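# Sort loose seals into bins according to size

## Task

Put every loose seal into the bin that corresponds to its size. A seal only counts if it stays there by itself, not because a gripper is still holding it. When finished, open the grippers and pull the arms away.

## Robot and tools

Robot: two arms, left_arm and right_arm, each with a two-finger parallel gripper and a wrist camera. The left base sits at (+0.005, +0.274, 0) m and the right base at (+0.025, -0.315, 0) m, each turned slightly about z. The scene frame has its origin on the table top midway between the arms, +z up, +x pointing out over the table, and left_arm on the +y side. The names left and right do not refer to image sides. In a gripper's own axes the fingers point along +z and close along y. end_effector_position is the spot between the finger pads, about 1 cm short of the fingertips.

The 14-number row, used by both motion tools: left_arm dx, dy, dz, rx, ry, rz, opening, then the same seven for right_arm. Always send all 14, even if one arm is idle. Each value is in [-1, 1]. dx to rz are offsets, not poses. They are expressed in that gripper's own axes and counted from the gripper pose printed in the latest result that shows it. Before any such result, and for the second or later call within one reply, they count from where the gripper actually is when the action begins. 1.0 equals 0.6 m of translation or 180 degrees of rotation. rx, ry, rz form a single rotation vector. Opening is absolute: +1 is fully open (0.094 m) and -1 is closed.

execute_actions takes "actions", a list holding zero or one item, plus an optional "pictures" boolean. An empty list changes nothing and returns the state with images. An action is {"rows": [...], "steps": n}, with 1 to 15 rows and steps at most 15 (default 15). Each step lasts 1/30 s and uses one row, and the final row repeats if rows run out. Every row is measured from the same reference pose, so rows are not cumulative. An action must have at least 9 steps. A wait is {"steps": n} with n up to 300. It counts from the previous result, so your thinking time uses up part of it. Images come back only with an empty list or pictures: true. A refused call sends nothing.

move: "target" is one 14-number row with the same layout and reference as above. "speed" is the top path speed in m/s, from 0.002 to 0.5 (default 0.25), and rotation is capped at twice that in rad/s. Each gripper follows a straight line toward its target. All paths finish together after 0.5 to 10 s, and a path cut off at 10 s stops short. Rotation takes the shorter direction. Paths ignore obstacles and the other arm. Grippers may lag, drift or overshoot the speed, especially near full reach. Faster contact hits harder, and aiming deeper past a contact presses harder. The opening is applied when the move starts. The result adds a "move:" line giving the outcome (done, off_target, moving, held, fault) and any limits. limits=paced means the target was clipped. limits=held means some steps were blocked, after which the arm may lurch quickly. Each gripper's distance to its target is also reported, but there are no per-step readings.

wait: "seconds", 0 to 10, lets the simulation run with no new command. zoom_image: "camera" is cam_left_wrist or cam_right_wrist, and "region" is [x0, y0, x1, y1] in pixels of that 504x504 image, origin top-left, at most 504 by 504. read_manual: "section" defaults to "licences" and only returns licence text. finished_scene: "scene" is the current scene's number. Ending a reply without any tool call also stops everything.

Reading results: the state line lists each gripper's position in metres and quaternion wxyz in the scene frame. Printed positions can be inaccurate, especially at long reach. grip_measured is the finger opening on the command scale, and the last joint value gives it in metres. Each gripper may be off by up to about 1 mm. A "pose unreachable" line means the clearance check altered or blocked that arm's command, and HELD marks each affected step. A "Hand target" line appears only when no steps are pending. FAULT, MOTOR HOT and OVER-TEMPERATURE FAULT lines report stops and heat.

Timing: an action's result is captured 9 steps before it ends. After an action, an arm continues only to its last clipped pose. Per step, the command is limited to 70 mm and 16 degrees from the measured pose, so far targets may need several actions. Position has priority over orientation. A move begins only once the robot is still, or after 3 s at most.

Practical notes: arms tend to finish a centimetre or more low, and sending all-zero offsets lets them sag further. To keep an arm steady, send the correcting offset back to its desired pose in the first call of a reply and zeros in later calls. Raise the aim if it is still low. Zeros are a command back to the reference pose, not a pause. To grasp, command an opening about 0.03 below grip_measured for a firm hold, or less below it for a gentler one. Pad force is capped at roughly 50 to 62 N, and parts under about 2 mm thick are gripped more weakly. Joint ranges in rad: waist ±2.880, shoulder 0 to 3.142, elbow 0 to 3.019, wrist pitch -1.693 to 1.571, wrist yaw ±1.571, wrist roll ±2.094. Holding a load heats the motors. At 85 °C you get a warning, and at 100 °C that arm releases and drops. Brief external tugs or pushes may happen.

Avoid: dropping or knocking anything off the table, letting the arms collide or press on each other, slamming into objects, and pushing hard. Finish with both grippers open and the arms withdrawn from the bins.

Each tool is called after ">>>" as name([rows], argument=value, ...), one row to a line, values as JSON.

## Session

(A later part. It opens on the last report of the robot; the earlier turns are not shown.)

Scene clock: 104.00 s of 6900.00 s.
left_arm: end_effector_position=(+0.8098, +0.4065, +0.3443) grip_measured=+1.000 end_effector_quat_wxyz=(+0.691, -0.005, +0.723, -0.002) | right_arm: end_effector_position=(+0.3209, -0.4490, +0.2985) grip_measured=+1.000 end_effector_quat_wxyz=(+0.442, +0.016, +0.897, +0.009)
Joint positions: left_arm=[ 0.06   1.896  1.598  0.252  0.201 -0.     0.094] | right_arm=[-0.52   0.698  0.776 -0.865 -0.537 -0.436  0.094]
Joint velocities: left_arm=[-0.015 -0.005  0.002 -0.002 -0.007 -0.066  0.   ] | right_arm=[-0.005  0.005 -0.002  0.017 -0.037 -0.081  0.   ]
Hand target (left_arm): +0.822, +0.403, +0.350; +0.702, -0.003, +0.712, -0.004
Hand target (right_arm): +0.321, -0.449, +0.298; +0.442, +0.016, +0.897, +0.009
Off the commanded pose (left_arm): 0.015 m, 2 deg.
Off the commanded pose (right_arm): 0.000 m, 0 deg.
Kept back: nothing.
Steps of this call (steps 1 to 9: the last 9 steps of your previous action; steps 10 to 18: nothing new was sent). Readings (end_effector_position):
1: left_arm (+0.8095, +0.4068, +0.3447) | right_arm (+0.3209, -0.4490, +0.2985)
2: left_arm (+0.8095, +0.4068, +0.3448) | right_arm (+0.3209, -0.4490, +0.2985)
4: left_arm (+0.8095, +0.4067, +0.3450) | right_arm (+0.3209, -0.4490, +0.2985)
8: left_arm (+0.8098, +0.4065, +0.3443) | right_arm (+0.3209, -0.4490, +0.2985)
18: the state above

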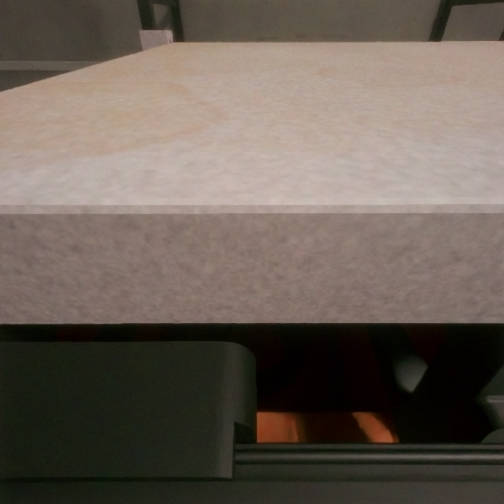

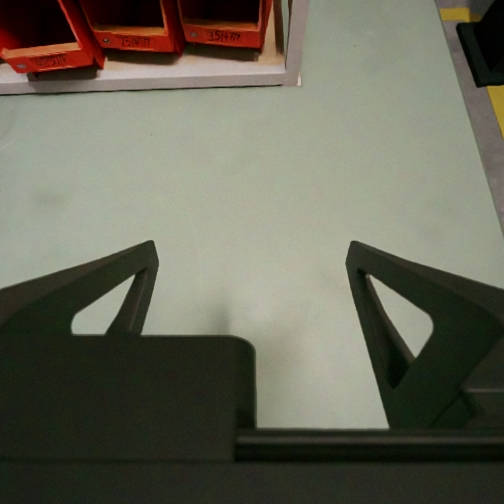

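>>> move(target=[0.007, 0, -0.35, 0, -0.01, 0, 1.0, 0, 0, 0, 0, 0, 0, 1.0], speed=0.2)

Scene clock: 105.83 s of 6900.00 s.
left_arm: end_effector_position=(+0.6031, +0.4058, +0.3369) grip_measured=+1.000 end_effector_quat_wxyz=(+0.691, -0.005, +0.723, -0.005) | right_arm: end_effector_position=(+0.3209, -0.4490, +0.2985) grip_measured=+1.000 end_effector_quat_wxyz=(+0.442, +0.016, +0.897, +0.009)
Joint positions: left_arm=[0.155 1.41  0.958 0.404 0.3   0.    0.094] | right_arm=[-0.52   0.698  0.776 -0.865 -0.537 -0.436  0.094]
Joint velocities: left_arm=[-0.005  0.005  0.002 -0.012 -0.022 -0.081  0.   ] | right_arm=[-0.005 -0.015 -0.002 -0.002 -0.037 -0.007  0.   ]
Hand target (left_arm): +0.600, +0.408, +0.349; +0.702, -0.005, +0.712, -0.002
Hand target (right_arm): +0.321, -0.449, +0.298; +0.442, +0.016, +0.897, +0.009
Off the commanded pose (left_arm): 0.013 m, 2 deg.
Off the commanded pose (right_arm): 0.000 m, 0 deg.
Kept back: nothing.
move: off_target (left_arm)

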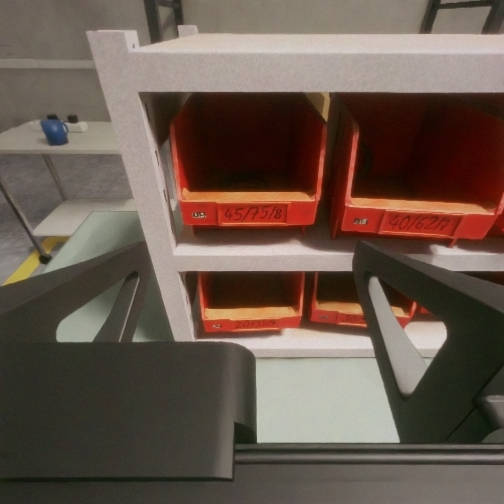

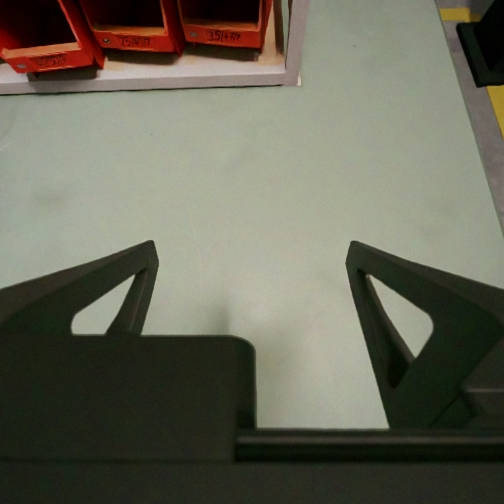

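>>> zoom_image(camera="cam_left_wrist", region=[150, 80, 504, 250])

Region (150, 80, 504, 250) of cam_left_wrist's 504x504 image, scaled by 1.424, with more detail than that image has; it fills the top 242 rows of this view, and the rest is white.

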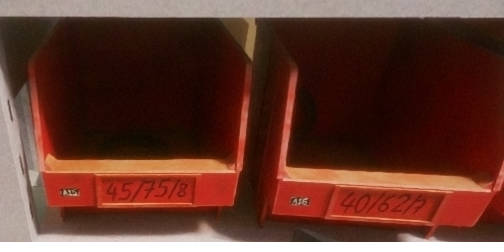

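>>> finished_scene(scene=2)

The scene is finished: the task was done.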